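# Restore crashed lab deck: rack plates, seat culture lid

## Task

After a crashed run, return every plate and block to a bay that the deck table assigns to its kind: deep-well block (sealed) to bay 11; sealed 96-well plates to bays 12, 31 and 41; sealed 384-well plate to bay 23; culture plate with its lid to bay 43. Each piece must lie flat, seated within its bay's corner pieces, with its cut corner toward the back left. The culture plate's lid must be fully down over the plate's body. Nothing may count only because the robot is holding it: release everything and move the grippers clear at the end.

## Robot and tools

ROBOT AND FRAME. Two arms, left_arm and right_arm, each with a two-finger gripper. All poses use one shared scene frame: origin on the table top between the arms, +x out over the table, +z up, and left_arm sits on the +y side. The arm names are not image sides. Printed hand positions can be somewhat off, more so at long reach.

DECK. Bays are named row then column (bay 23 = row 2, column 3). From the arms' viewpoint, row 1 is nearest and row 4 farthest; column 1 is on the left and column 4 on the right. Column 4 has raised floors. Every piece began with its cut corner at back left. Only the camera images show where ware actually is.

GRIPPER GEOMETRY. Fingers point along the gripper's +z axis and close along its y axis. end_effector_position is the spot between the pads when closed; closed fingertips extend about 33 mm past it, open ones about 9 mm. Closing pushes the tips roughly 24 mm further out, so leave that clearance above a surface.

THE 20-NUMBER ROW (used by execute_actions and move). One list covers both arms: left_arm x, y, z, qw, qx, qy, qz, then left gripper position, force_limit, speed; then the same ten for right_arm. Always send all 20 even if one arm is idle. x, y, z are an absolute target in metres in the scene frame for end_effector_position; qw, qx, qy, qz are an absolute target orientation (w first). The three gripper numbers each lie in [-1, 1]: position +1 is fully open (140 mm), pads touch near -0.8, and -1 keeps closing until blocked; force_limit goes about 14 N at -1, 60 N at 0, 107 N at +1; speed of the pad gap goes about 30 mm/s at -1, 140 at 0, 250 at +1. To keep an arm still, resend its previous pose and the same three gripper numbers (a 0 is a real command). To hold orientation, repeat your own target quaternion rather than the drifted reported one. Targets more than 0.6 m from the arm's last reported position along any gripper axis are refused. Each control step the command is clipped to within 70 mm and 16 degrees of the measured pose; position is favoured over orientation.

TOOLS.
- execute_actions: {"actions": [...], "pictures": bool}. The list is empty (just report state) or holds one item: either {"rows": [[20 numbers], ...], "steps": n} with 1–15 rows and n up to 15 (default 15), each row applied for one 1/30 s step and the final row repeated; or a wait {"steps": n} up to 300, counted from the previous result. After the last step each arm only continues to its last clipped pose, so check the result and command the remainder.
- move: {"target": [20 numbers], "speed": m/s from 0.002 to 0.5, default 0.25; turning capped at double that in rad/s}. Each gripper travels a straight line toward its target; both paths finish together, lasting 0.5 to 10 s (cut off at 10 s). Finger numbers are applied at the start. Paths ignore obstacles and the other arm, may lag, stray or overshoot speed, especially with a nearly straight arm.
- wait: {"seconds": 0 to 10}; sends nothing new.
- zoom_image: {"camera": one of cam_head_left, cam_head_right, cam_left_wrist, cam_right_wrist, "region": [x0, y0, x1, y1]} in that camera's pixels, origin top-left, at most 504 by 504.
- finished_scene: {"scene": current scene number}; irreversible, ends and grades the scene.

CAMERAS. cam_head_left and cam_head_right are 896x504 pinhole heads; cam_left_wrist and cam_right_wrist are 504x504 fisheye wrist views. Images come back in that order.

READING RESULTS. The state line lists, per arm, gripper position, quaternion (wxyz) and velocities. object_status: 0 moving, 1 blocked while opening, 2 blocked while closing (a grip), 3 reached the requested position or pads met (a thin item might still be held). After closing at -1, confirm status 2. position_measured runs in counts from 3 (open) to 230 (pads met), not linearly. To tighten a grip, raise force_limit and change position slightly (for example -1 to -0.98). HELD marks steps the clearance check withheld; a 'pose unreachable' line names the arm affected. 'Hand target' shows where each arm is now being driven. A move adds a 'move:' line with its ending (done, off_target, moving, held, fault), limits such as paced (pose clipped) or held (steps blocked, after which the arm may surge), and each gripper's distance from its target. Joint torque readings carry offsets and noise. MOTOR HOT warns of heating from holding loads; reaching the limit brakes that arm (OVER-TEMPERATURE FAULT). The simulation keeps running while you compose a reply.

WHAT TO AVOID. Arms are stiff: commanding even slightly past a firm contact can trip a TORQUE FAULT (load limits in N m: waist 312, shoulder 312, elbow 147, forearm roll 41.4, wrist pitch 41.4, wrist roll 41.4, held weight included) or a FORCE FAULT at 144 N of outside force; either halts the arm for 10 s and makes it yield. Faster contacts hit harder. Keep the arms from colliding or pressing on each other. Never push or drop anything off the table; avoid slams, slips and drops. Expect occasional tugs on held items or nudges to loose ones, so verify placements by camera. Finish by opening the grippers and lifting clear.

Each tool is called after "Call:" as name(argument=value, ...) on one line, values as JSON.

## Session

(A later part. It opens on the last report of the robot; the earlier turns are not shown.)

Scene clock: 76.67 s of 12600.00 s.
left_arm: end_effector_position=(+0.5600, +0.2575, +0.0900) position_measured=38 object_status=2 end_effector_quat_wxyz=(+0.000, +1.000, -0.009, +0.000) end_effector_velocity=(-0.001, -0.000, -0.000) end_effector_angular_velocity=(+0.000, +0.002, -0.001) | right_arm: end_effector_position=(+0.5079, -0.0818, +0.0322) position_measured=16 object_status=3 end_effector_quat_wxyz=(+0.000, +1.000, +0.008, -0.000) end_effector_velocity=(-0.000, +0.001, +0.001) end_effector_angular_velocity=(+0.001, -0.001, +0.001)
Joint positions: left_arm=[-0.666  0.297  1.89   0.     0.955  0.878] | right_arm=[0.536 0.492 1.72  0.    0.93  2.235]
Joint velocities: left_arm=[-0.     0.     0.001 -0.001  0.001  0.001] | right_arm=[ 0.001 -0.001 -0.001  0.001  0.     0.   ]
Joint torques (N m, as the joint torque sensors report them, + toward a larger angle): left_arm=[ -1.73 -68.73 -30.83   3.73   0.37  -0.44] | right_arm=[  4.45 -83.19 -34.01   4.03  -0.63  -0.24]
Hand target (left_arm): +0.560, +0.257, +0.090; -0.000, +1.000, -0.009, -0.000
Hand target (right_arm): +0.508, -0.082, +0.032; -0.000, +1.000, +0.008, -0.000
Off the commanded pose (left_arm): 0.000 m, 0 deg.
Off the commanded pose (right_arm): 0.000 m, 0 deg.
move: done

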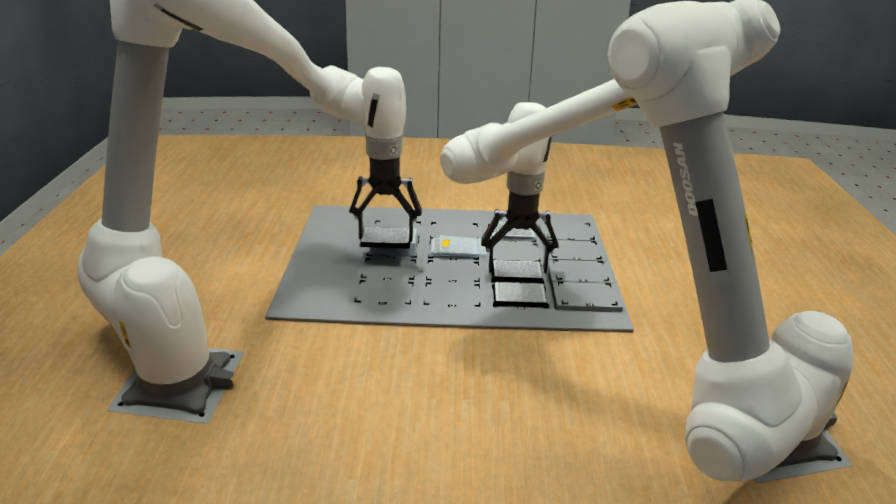

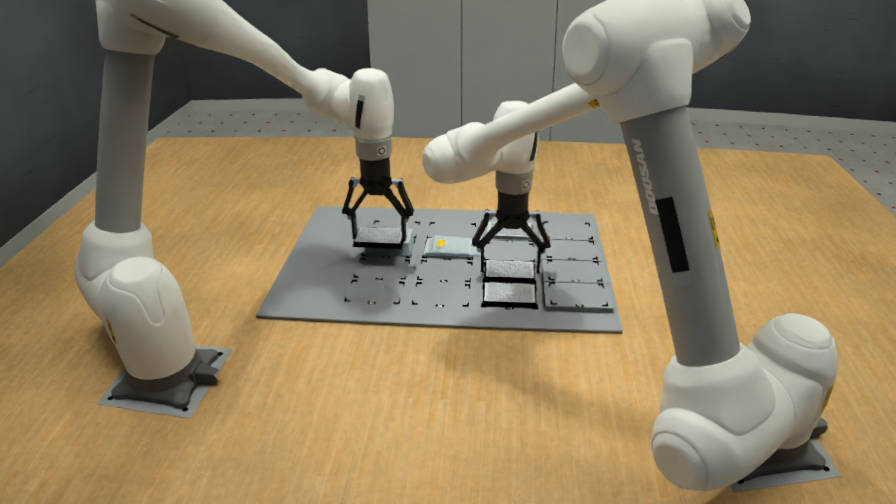

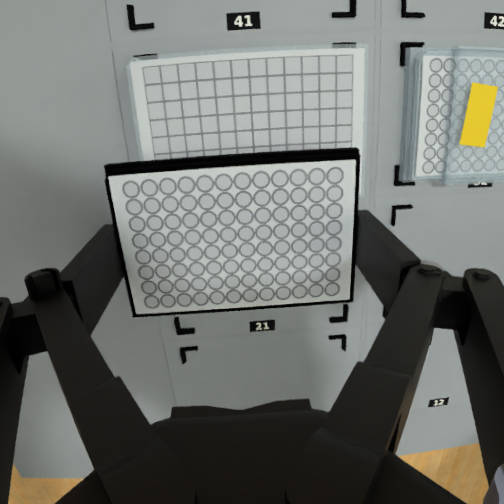

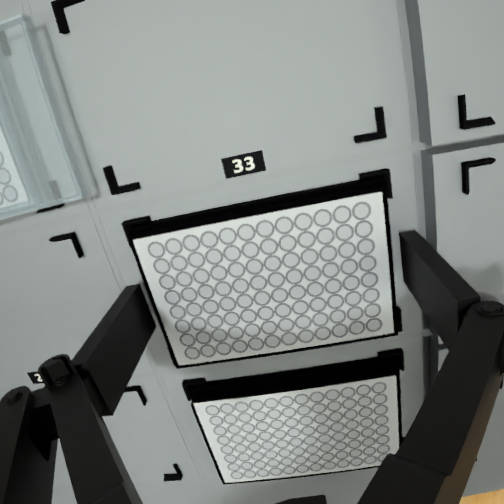

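Seated (hits corners). Lid next, left moves away.

Call:
move(target=[0.53,0.33,0.09,0,1,-0.0095,0,-1,-0.4,-0.6,0.5079,-0.0812,0.075,0,1,0.008,0,0.9,-0.8,-0.6], speed=0.15)

Call:
move(target=[0.505,0.44,0.09,0,1,-0.0095,0,-1,-0.4,-0.6,0.613,0.06,0.075,-0.028,0.713,-0.70,-0.028,0.6,-0.6,-0.6], speed=0.4)

Call:
zoom_image(camera="cam_head_left", region=[400,200,570,320])

Scene clock: 84.83 s of 12600.00 s.
left_arm: end_effector_position=(+0.5301, +0.3301, +0.0899) position_measured=38 object_status=2 end_effector_quat_wxyz=(-0.000, +1.000, -0.010, +0.000) end_effector_velocity=(-0.000, +0.001, -0.000) end_effector_angular_velocity=(-0.000, +0.001, +0.000) | right_arm: end_effector_position=(+0.5080, -0.0812, +0.0749) position_measured=16 object_status=3 end_effector_quat_wxyz=(+0.000, +1.000, +0.008, +0.000) end_effector_velocity=(+0.000, -0.000, +0.001) end_effector_angular_velocity=(+0.000, -0.000, -0.001)
Joint positions: left_arm=[-0.604  0.203  2.015  0.     0.923  0.94 ] | right_arm=[ 0.536  0.453  1.69  -0.     0.999  2.236]
Joint velocities: left_arm=[ 0.001 -0.001  0.001 -0.001 -0.     0.001] | right_arm=[-0.    -0.    -0.001  0.     0.001 -0.   ]
Joint torques (N m, as the joint torque sensors report them, + toward a larger angle): left_arm=[  0.09 -58.67 -30.86   3.66   0.33  -0.25] | right_arm=[  2.54 -78.73 -34.82   3.85   0.06  -0.41]
Hand target (left_arm): +0.530, +0.330, +0.090; -0.000, +1.000, -0.010, +0.000
Hand target (right_arm): +0.508, -0.081, +0.075; +0.000, +1.000, +0.008, +0.000
Off the commanded pose (left_arm): 0.000 m, 0 deg.
Off the commanded pose (right_arm): 0.000 m, 0 deg.
After step 90, 4.23 s passed at rest.
move: done

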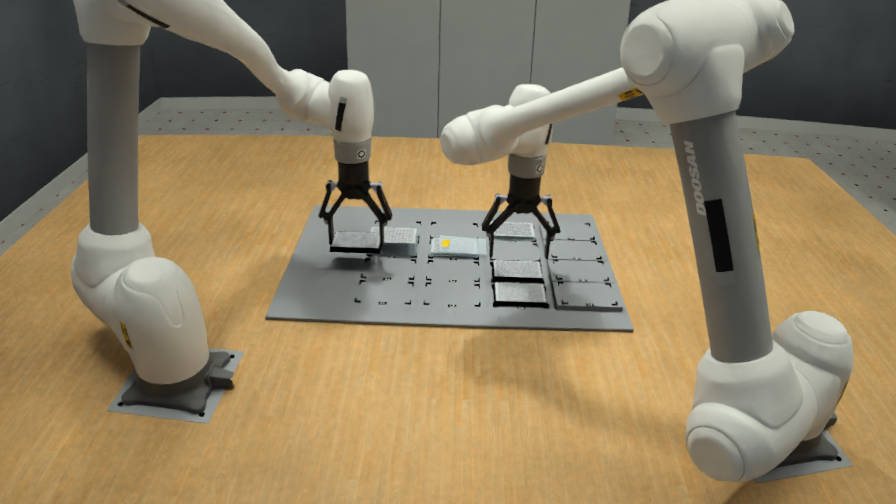

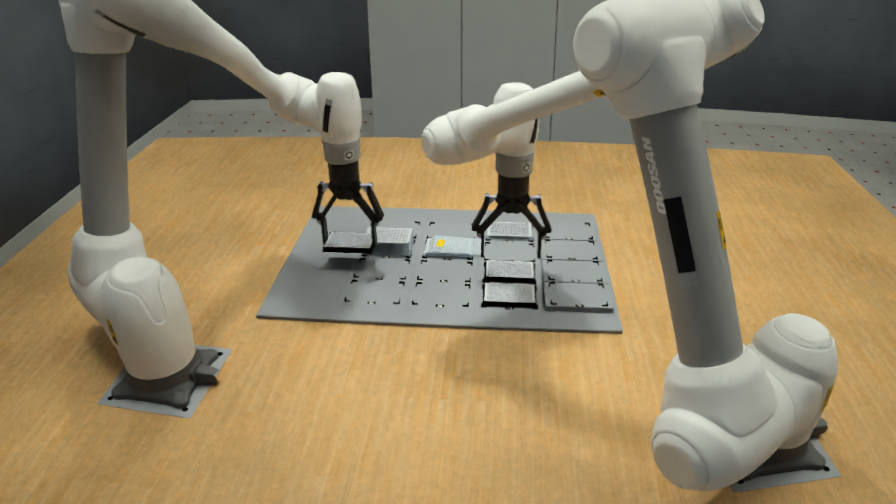

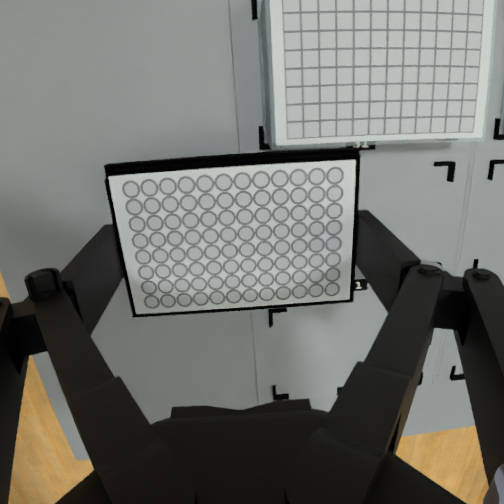

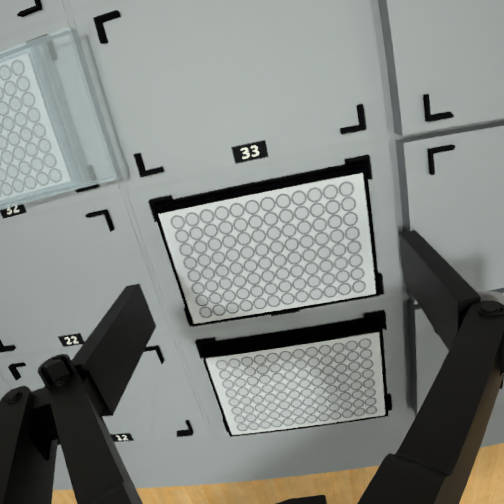

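Scene clock: 87.27 s of 12600.00 s.
left_arm: end_effector_position=(+0.5051, +0.4401, +0.0899) position_measured=38 object_status=2 end_effector_quat_wxyz=(-0.000, +1.000, -0.010, +0.000) end_effector_velocity=(-0.001, +0.000, +0.000) end_effector_angular_velocity=(-0.000, +0.002, -0.001) | right_arm: end_effector_position=(+0.6128, +0.0601, +0.0748) position_measured=53 object_status=3 end_effector_quat_wxyz=(+0.028, -0.713, +0.700, +0.028) end_effector_velocity=(+0.000, -0.000, -0.001) end_effector_angular_velocity=(-0.001, +0.002, -0.007)
Joint positions: left_arm=[-0.456  0.092  2.15   0.001  0.9    1.088] | right_arm=[0.562 0.675 1.321 0.068 1.096 3.8  ]
Joint velocities: left_arm=[ 0.    -0.001 -0.    -0.001  0.002  0.002] | right_arm=[-0.     0.001 -0.    -0.     0.001  0.007]
Joint torques (N m, as the joint torque sensors report them, + toward a larger angle): left_arm=[ -2.06 -45.98 -29.55   3.58   0.22  -0.28] | right_arm=[   1.14 -100.78  -38.9     4.74    0.49   -1.24]
Hand target (left_arm): +0.505, +0.440, +0.090; -0.000, +1.000, -0.010, +0.000
Hand target (right_arm): +0.613, +0.060, +0.075; -0.028, +0.713, -0.700, -0.028
Off the commanded pose (left_arm): 0.000 m, 0 deg.
Off the commanded pose (right_arm): 0.000 m, 0 deg.
move: done

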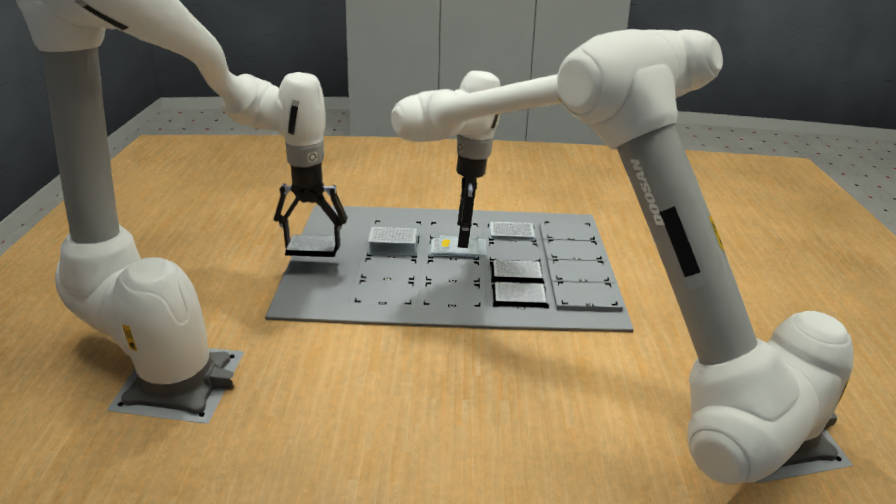

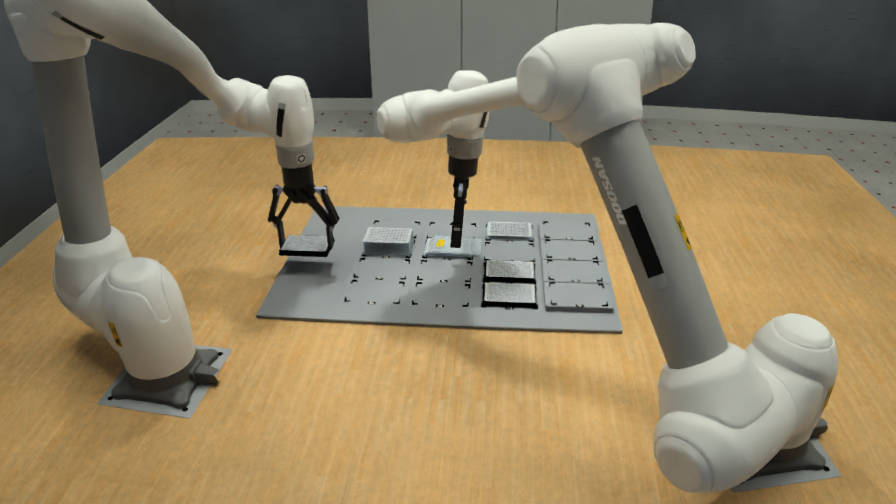

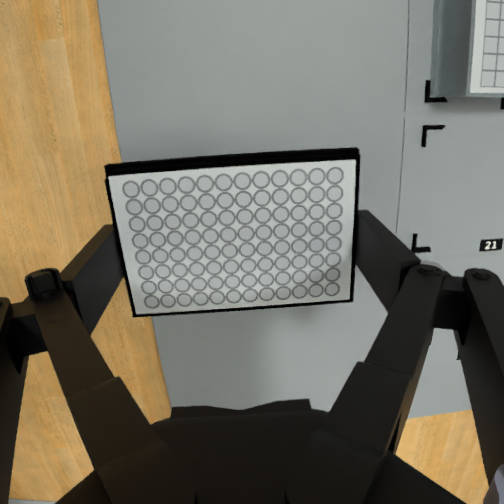

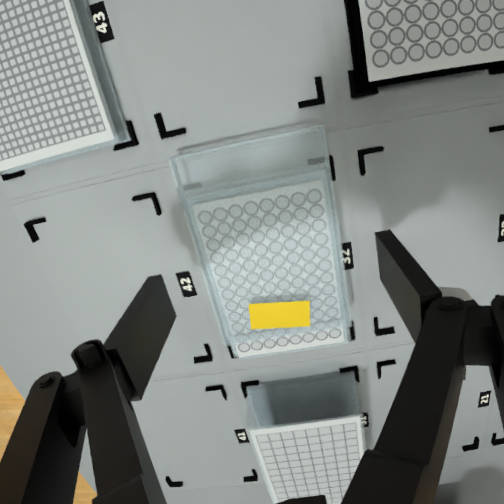

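Region (400, 200, 570, 320) of cam_head_left's 896x504 image, scaled by 2.965, with more detail than that image has; it fills the top 356 rows of this view, and the rest is white.

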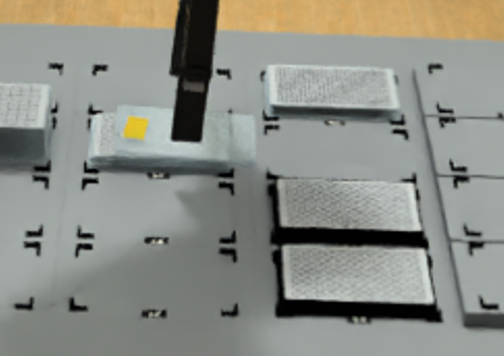

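Call:
move(target=[0.505,0.44,0.09,0,1,-0.0095,0,-1,-0.4,-0.6,0.613,0.062,0.048,-0.028,0.713,-0.70,-0.028,0.3,-0.6,-0.9], speed=0.06)

Scene clock: 90.93 s of 12600.00 s.
left_arm: end_effector_position=(+0.5050, +0.4400, +0.0900) position_measured=38 object_status=2 end_effector_quat_wxyz=(+0.000, +1.000, -0.009, +0.000) end_effector_velocity=(-0.000, +0.000, -0.000) end_effector_angular_velocity=(-0.001, +0.000, +0.002) | right_arm: end_effector_position=(+0.6130, +0.0620, +0.0481) position_measured=91 object_status=3 end_effector_quat_wxyz=(+0.028, -0.713, +0.700, +0.028) end_effector_velocity=(+0.000, -0.000, +0.000) end_effector_angular_velocity=(+0.001, -0.000, -0.001)
Joint positions: left_arm=[-0.456  0.092  2.15   0.     0.9    1.088] | right_arm=[0.564 0.696 1.337 0.07  1.059 3.799]
Joint velocities: left_arm=[ 0.001 -0.     0.001 -0.001 -0.001 -0.   ] | right_arm=[-0.    -0.001  0.001  0.001 -0.001 -0.   ]
Joint torques (N m, as the joint torque sensors report them, + toward a larger angle): left_arm=[ -1.47 -45.57 -29.75   3.74   0.29  -0.34] | right_arm=[   3.48 -101.34  -38.69    4.24   -0.57   -0.48]
Hand target (left_arm): +0.505, +0.440, +0.090; -0.000, +1.000, -0.009, +0.000
Hand target (right_arm): +0.613, +0.062, +0.048; -0.028, +0.713, -0.700, -0.028
Off the commanded pose (left_arm): 0.000 m, 0 deg.
Off the commanded pose (right_arm): 0.000 m, 0 deg.
move: done

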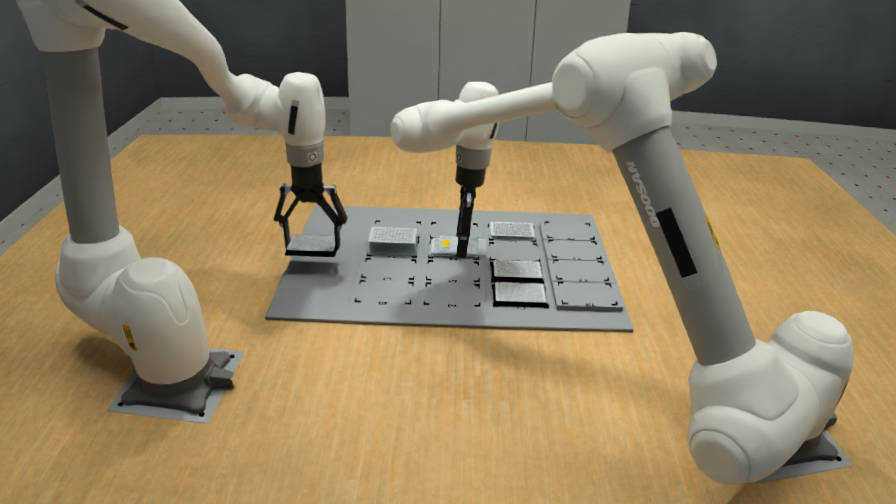

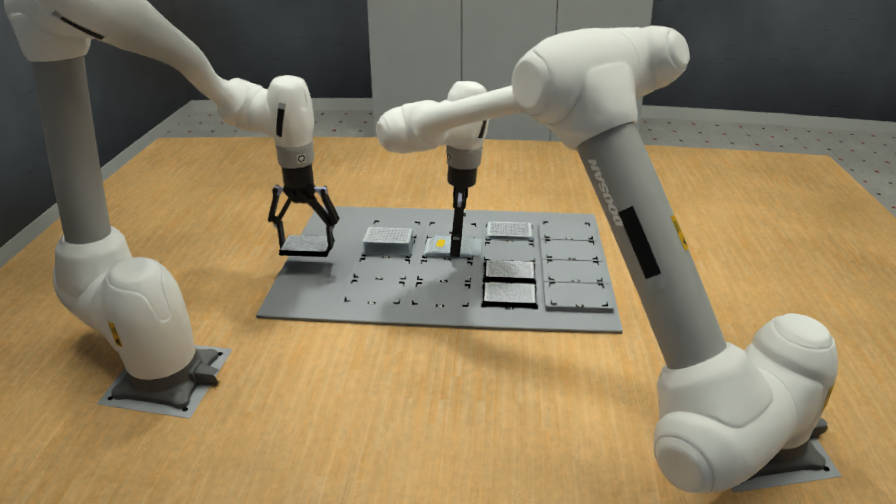

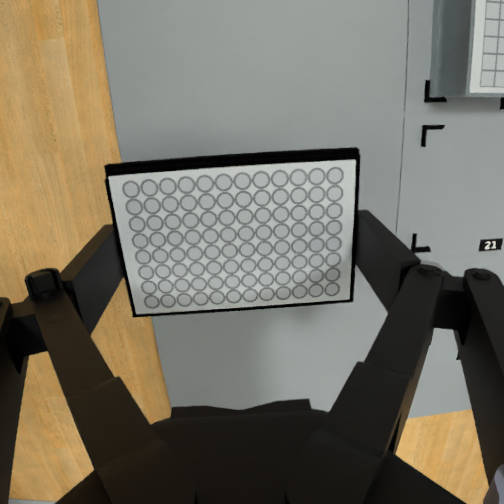

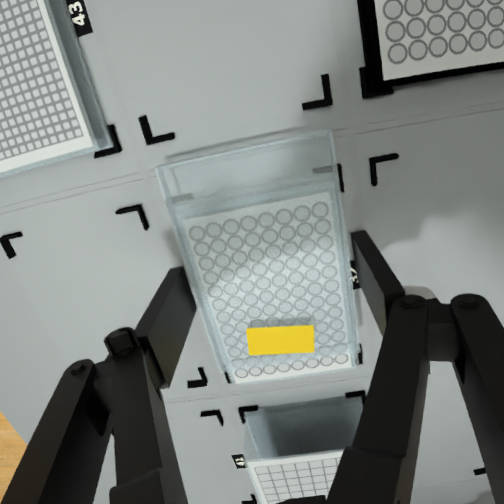

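Call:
move(target=[0.505,0.44,0.09,0,1,-0.0095,0,-1,-0.4,-0.6,0.6137,0.062,0.048,-0.028,0.713,-0.70,-0.028,-1,-0.6,-0.9])

Call:
move(target=[0.505,0.44,0.09,0,1,-0.0095,0,-1,-0.4,-0.6,0.6137,0.08,0.056,0,0.7135,-0.70,0,-1,-0.6,-0.9], speed=0.04)

Call:
zoom_image(camera="cam_right_wrist", region=[120,100,420,400])

Call:
zoom_image(camera="cam_head_left", region=[415,215,500,275])

Scene clock: 98.90 s of 12600.00 s.
left_arm: end_effector_position=(+0.5050, +0.4400, +0.0900) position_measured=38 object_status=2 end_effector_quat_wxyz=(+0.000, +1.000, -0.009, +0.000) end_effector_velocity=(+0.000, +0.000, +0.000) end_effector_angular_velocity=(-0.000, -0.000, +0.001) | right_arm: end_effector_position=(+0.6137, +0.0620, +0.0480) position_measured=102 object_status=2 end_effector_quat_wxyz=(+0.028, -0.713, +0.700, +0.028) end_effector_velocity=(-0.001, +0.000, -0.001) end_effector_angular_velocity=(-0.001, +0.001, +0.000)
Joint positions: left_arm=[-0.456  0.092  2.15   0.     0.9    1.088] | right_arm=[0.563 0.697 1.335 0.07  1.06  3.798]
Joint velocities: left_arm=[ 0.    -0.     0.     0.    -0.    -0.001] | right_arm=[0.    0.001 0.    0.    0.    0.   ]
Joint torques (N m, as the joint torque sensors report them, + toward a larger angle): left_arm=[ -0.86 -46.76 -29.81   3.56   0.32  -0.31] | right_arm=[ -2.19 -96.05 -36.15   3.24  -0.68  -0.34]
Hand target (left_arm): +0.505, +0.440, +0.090; +0.000, +1.000, -0.009, +0.000
Hand target (right_arm): +0.614, +0.062, +0.048; -0.028, +0.713, -0.700, -0.028
Off the commanded pose (left_arm): 0.000 m, 0 deg.
Off the commanded pose (right_arm): 0.000 m, 0 deg.
After step 90, 4.27 s passed at rest.
move: done

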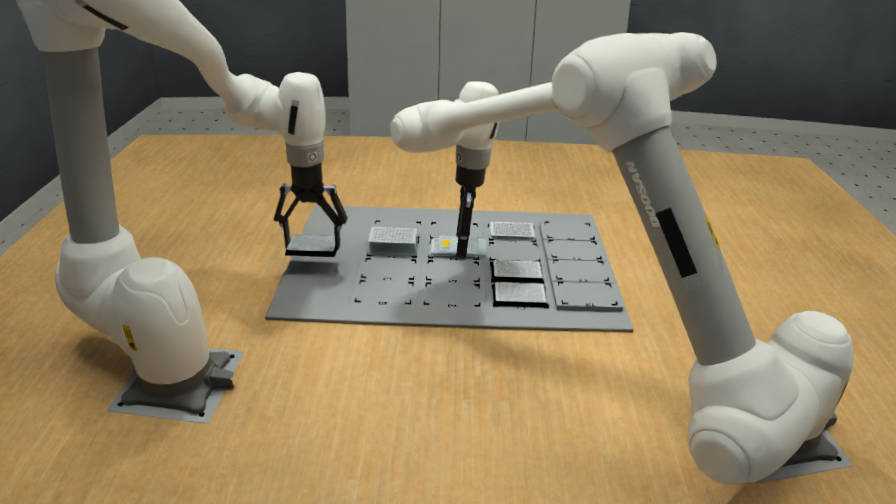

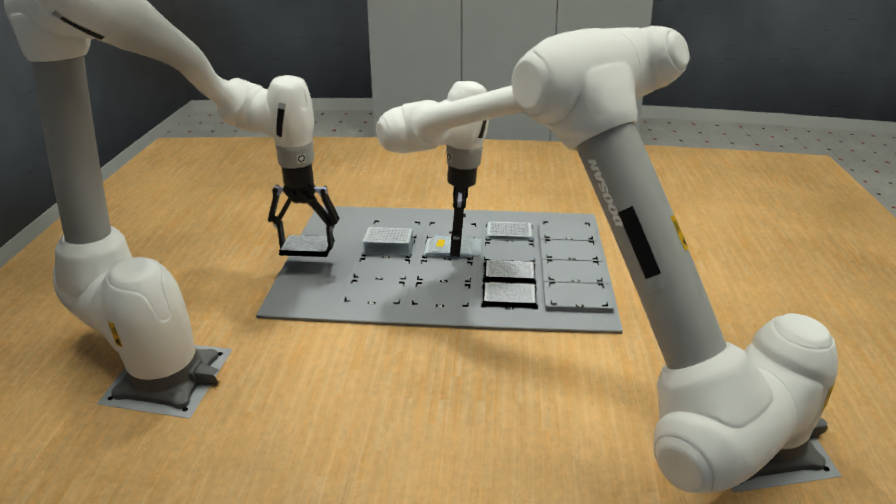

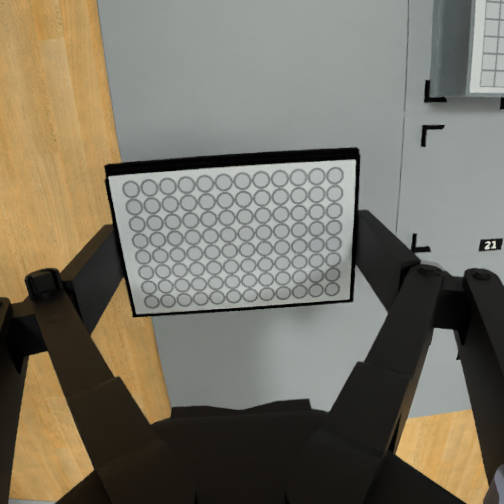

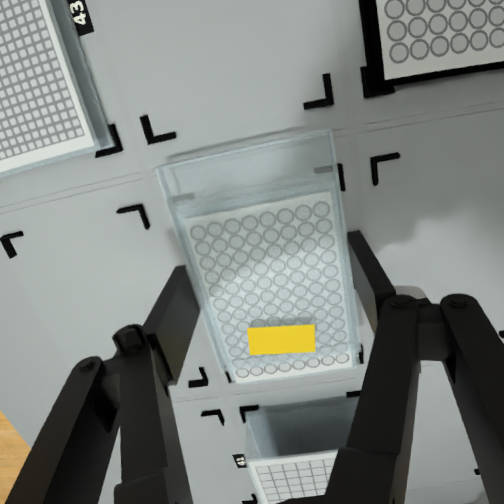

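Scene clock: 100.13 s of 12600.00 s.
left_arm: end_effector_position=(+0.5050, +0.4400, +0.0900) position_measured=38 object_status=2 end_effector_quat_wxyz=(+0.000, +1.000, -0.009, +0.000) end_effector_velocity=(+0.001, -0.001, +0.000) end_effector_angular_velocity=(-0.002, -0.000, +0.001) | right_arm: end_effector_position=(+0.6137, +0.0800, +0.0559) position_measured=102 object_status=2 end_effector_quat_wxyz=(+0.000, -0.714, +0.700, +0.000) end_effector_velocity=(+0.000, +0.001, +0.001) end_effector_angular_velocity=(-0.004, +0.000, -0.001)
Joint positions: left_arm=[-0.456  0.092  2.15   0.     0.9    1.088] | right_arm=[0.599 0.736 1.246 0.    1.159 3.866]
Joint velocities: left_arm=[ 0.     0.    -0.001 -0.002 -0.     0.   ] | right_arm=[ 0.002  0.003 -0.006 -0.003  0.007  0.003]
Joint torques (N m, as the joint torque sensors report them, + toward a larger angle): left_arm=[ -1.95 -45.5  -29.41   3.58   0.32  -0.25] | right_arm=[   2.47 -107.53  -37.93    4.25   -0.36   -0.25]
Hand target (left_arm): +0.505, +0.440, +0.090; -0.000, +1.000, -0.009, +0.000
Hand target (right_arm): +0.614, +0.080, +0.056; -0.000, +0.714, -0.700, +0.000
Off the commanded pose (left_arm): 0.000 m, 0 deg.
Off the commanded pose (right_arm): 0.000 m, 0 deg.
move: done

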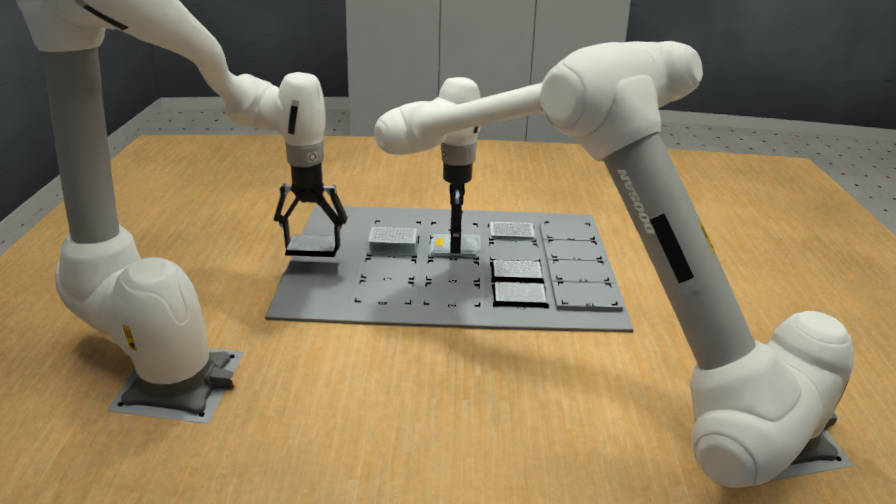

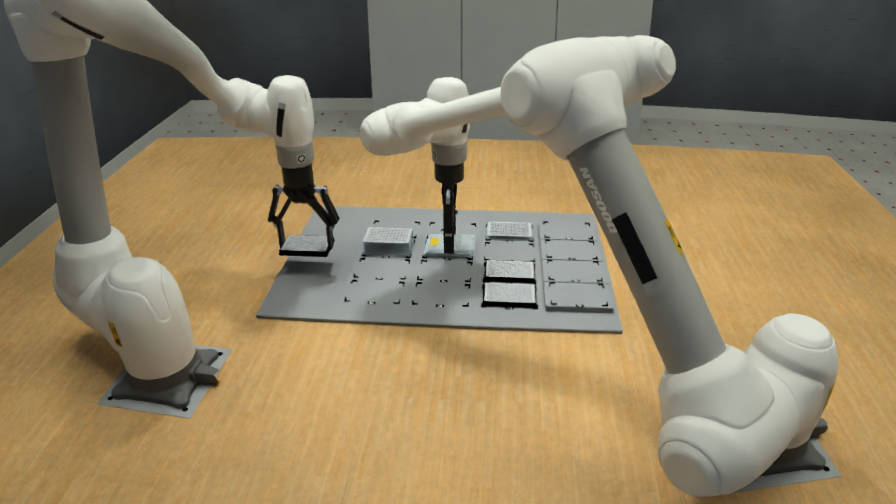

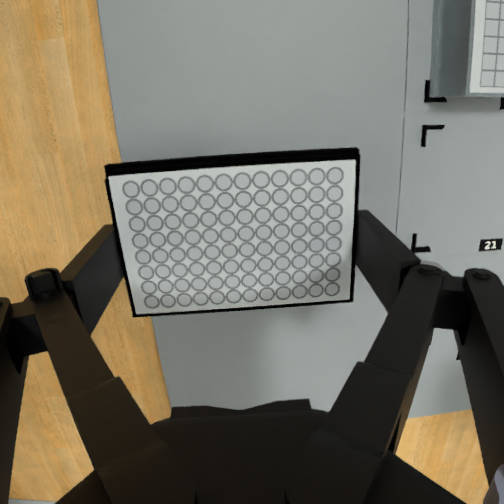

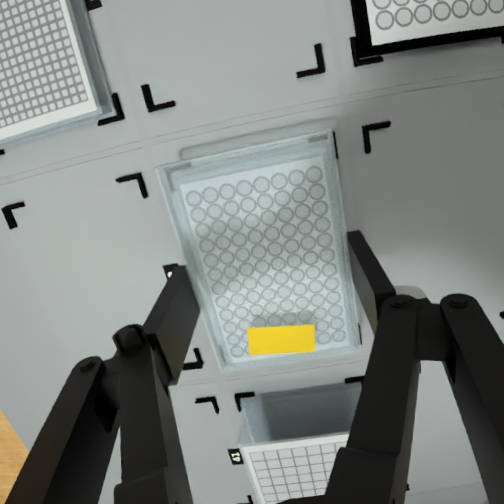

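Region (120, 100, 420, 400) of cam_right_wrist's 504x504 image, scaled by 1.680, with more detail than that image has.

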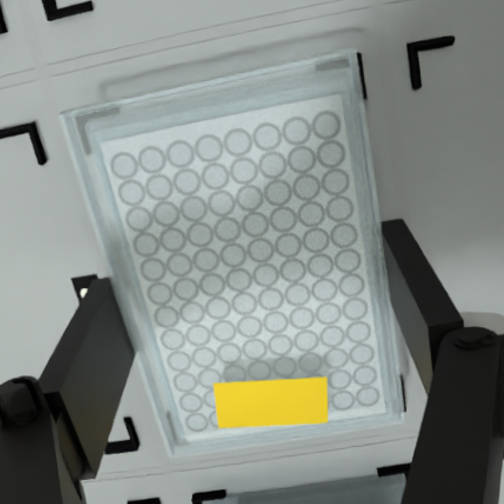

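Region (415, 215, 500, 275) of cam_head_left's 896x504 image, scaled by 5.929, with more detail than that image has; it fills the top 356 rows of this view, and the rest is white.

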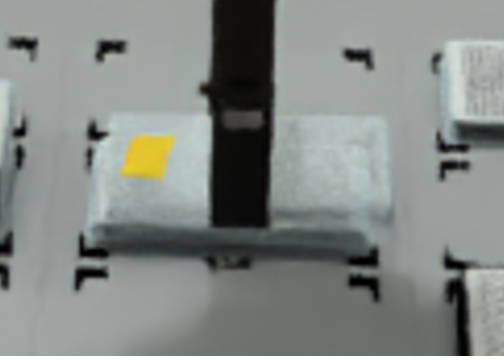

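Need about +6 mm y, −1.5 mm x.

Call:
move(target=[0.505,0.44,0.09,0,1,-0.0095,0,-1,-0.4,-0.6,0.6122,0.086,0.0545,0,0.7135,-0.70,0,-1,-0.6,-0.9], speed=0.02)

Call:
zoom_image(camera="cam_right_wrist", region=[120,100,420,400])

Call:
zoom_image(camera="cam_head_left", region=[415,215,500,275])

Scene clock: 105.23 s of 12600.00 s.
left_arm: end_effector_position=(+0.5050, +0.4400, +0.0900) position_measured=38 object_status=2 end_effector_quat_wxyz=(+0.000, +1.000, -0.009, +0.000) end_effector_velocity=(-0.000, -0.000, -0.000) end_effector_angular_velocity=(+0.000, +0.001, -0.000) | right_arm: end_effector_position=(+0.6122, +0.0859, +0.0545) position_measured=102 object_status=2 end_effector_quat_wxyz=(+0.000, -0.714, +0.700, -0.000) end_effector_velocity=(-0.000, +0.001, -0.001) end_effector_angular_velocity=(-0.000, +0.001, -0.000)
Joint positions: left_arm=[-0.456  0.092  2.15  -0.     0.9    1.088] | right_arm=[ 0.605  0.742  1.237 -0.     1.162  3.872]
Joint velocities: left_arm=[-0.     0.001 -0.001 -0.     0.001  0.   ] | right_arm=[ 0.     0.002 -0.001  0.     0.     0.001]
Joint torques (N m, as the joint torque sensors report them, + toward a larger angle): left_arm=[ -0.06 -46.58 -29.54   3.6    0.34  -0.3 ] | right_arm=[   2.81 -107.48  -38.9     4.14    0.38   -0.17]
Hand target (left_arm): +0.505, +0.440, +0.090; -0.000, +1.000, -0.009, -0.000
Hand target (right_arm): +0.612, +0.086, +0.054; -0.000, +0.714, -0.700, +0.000
Off the commanded pose (left_arm): 0.000 m, 0 deg.
Off the commanded pose (right_arm): 0.000 m, 0 deg.
After step 90, 1.40 s passed at rest.
move: done

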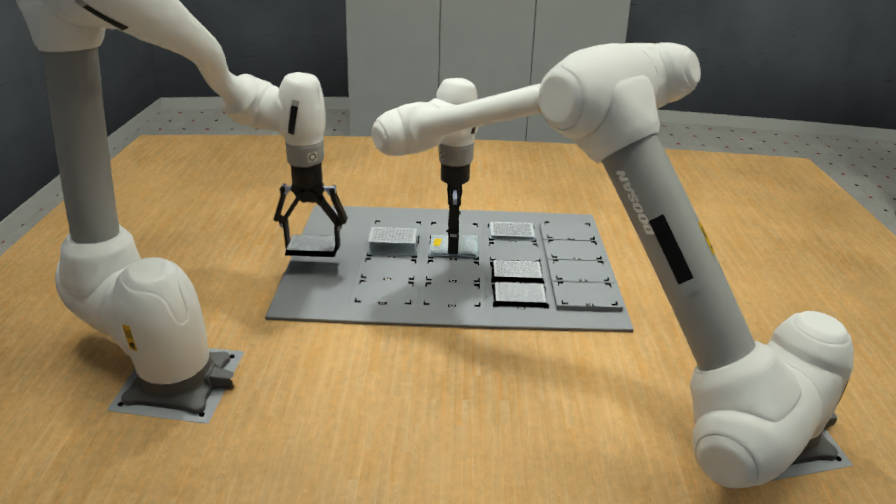

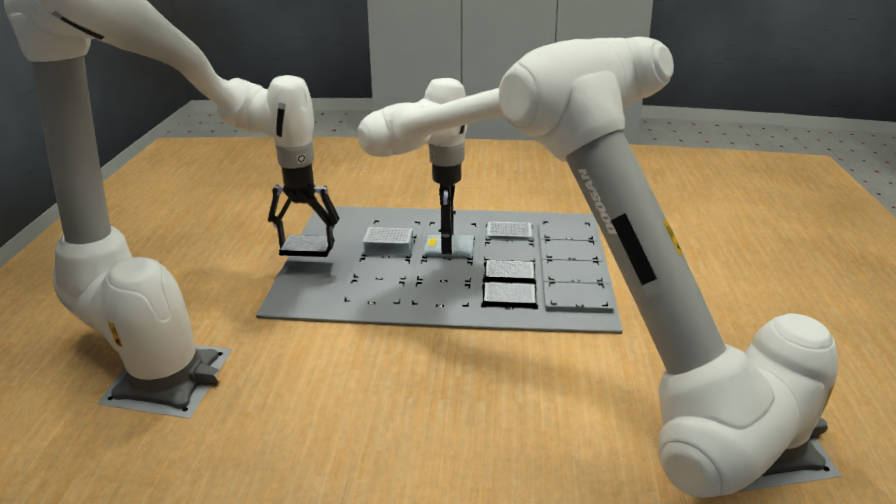

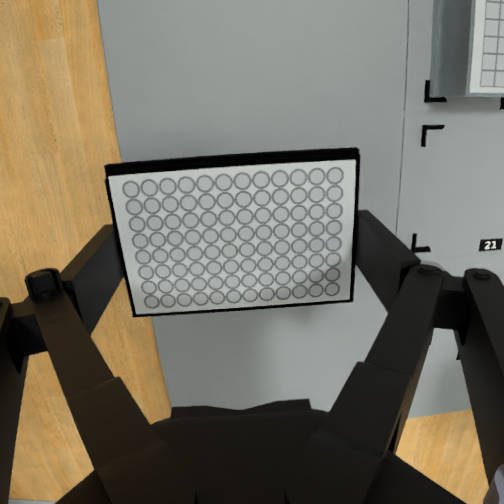

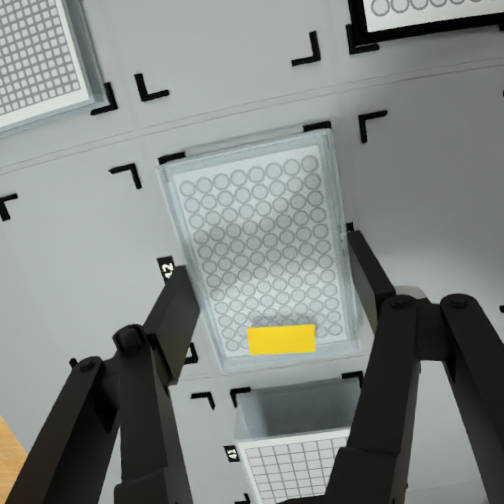

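Region (120, 100, 420, 400) of cam_right_wrist's 504x504 image, scaled by 1.680, with more detail than that image has.

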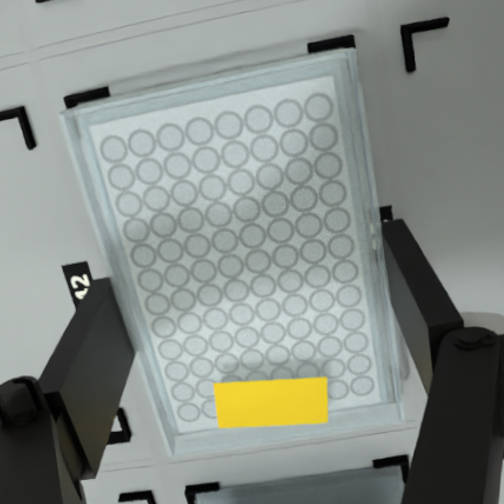

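Region (415, 215, 500, 275) of cam_head_left's 896x504 image, scaled by 5.929, with more detail than that image has; it fills the top 356 rows of this view, and the rest is white.

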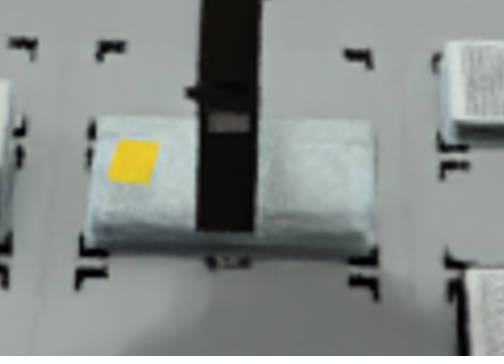

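Call:
move(target=[0.505,0.44,0.09,0,1,-0.0095,0,-1,-0.4,-0.6,0.6126,0.0872,0.051,0,0.7135,-0.70,0,-1,-0.6,-0.9], speed=0.006)

Call:
zoom_image(camera="cam_right_wrist", region=[120,100,420,400])

Scene clock: 110.63 s of 12600.00 s.
left_arm: end_effector_position=(+0.5050, +0.4400, +0.0900) position_measured=38 object_status=2 end_effector_quat_wxyz=(+0.000, +1.000, -0.009, +0.000) end_effector_velocity=(+0.000, -0.001, +0.000) end_effector_angular_velocity=(-0.001, -0.001, -0.001) | right_arm: end_effector_position=(+0.6126, +0.0872, +0.0510) position_measured=102 object_status=2 end_effector_quat_wxyz=(+0.000, -0.714, +0.700, -0.000) end_effector_velocity=(+0.000, -0.000, +0.001) end_effector_angular_velocity=(-0.000, -0.001, +0.000)
Joint positions: left_arm=[-0.456  0.092  2.15  -0.     0.9    1.088] | right_arm=[0.606 0.747 1.236 0.    1.158 3.873]
Joint velocities: left_arm=[-0.001 -0.    -0.001 -0.     0.     0.001] | right_arm=[-0.    -0.001  0.    -0.001 -0.     0.   ]
Joint torques (N m, as the joint torque sensors report them, + toward a larger angle): left_arm=[ -1.62 -46.13 -29.78   3.6    0.3   -0.3 ] | right_arm=[  -1.7  -106.9   -39.24    4.72   -0.09   -0.04]
Hand target (left_arm): +0.505, +0.440, +0.090; +0.000, +1.000, -0.009, -0.000
Hand target (right_arm): +0.613, +0.087, +0.051; -0.000, +0.714, -0.700, -0.000
Off the commanded pose (left_arm): 0.000 m, 0 deg.
Off the commanded pose (right_arm): 0.000 m, 0 deg.
After step 90, 1.57 s passed at rest.
move: done

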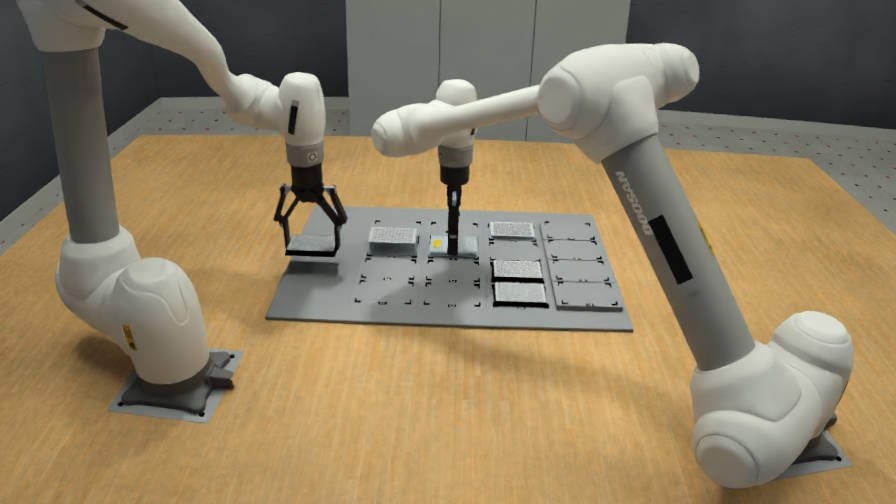

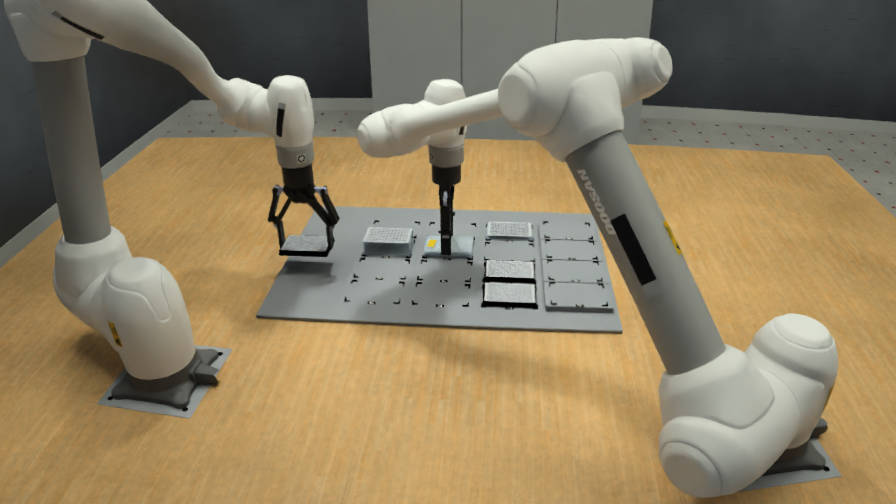

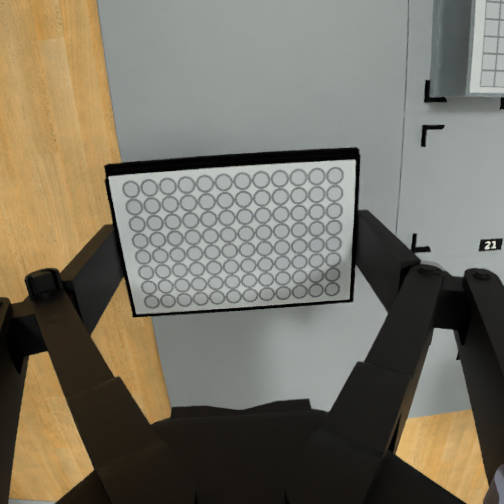

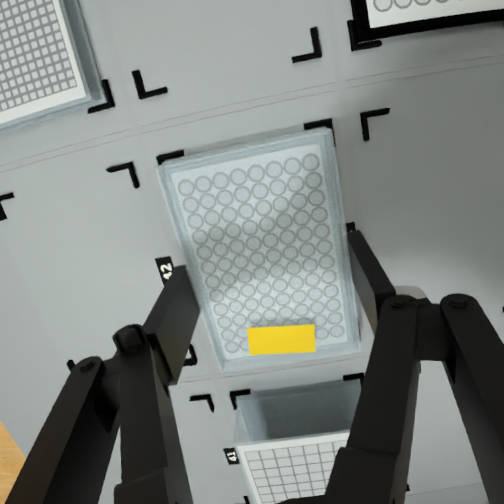

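Region (120, 100, 420, 400) of cam_right_wrist's 504x504 image, scaled by 1.680, with more detail than that image has.

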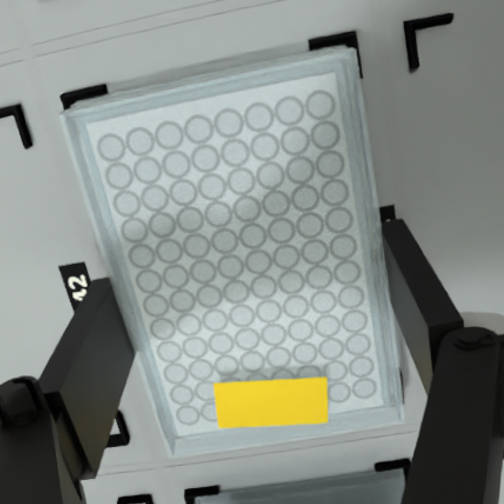

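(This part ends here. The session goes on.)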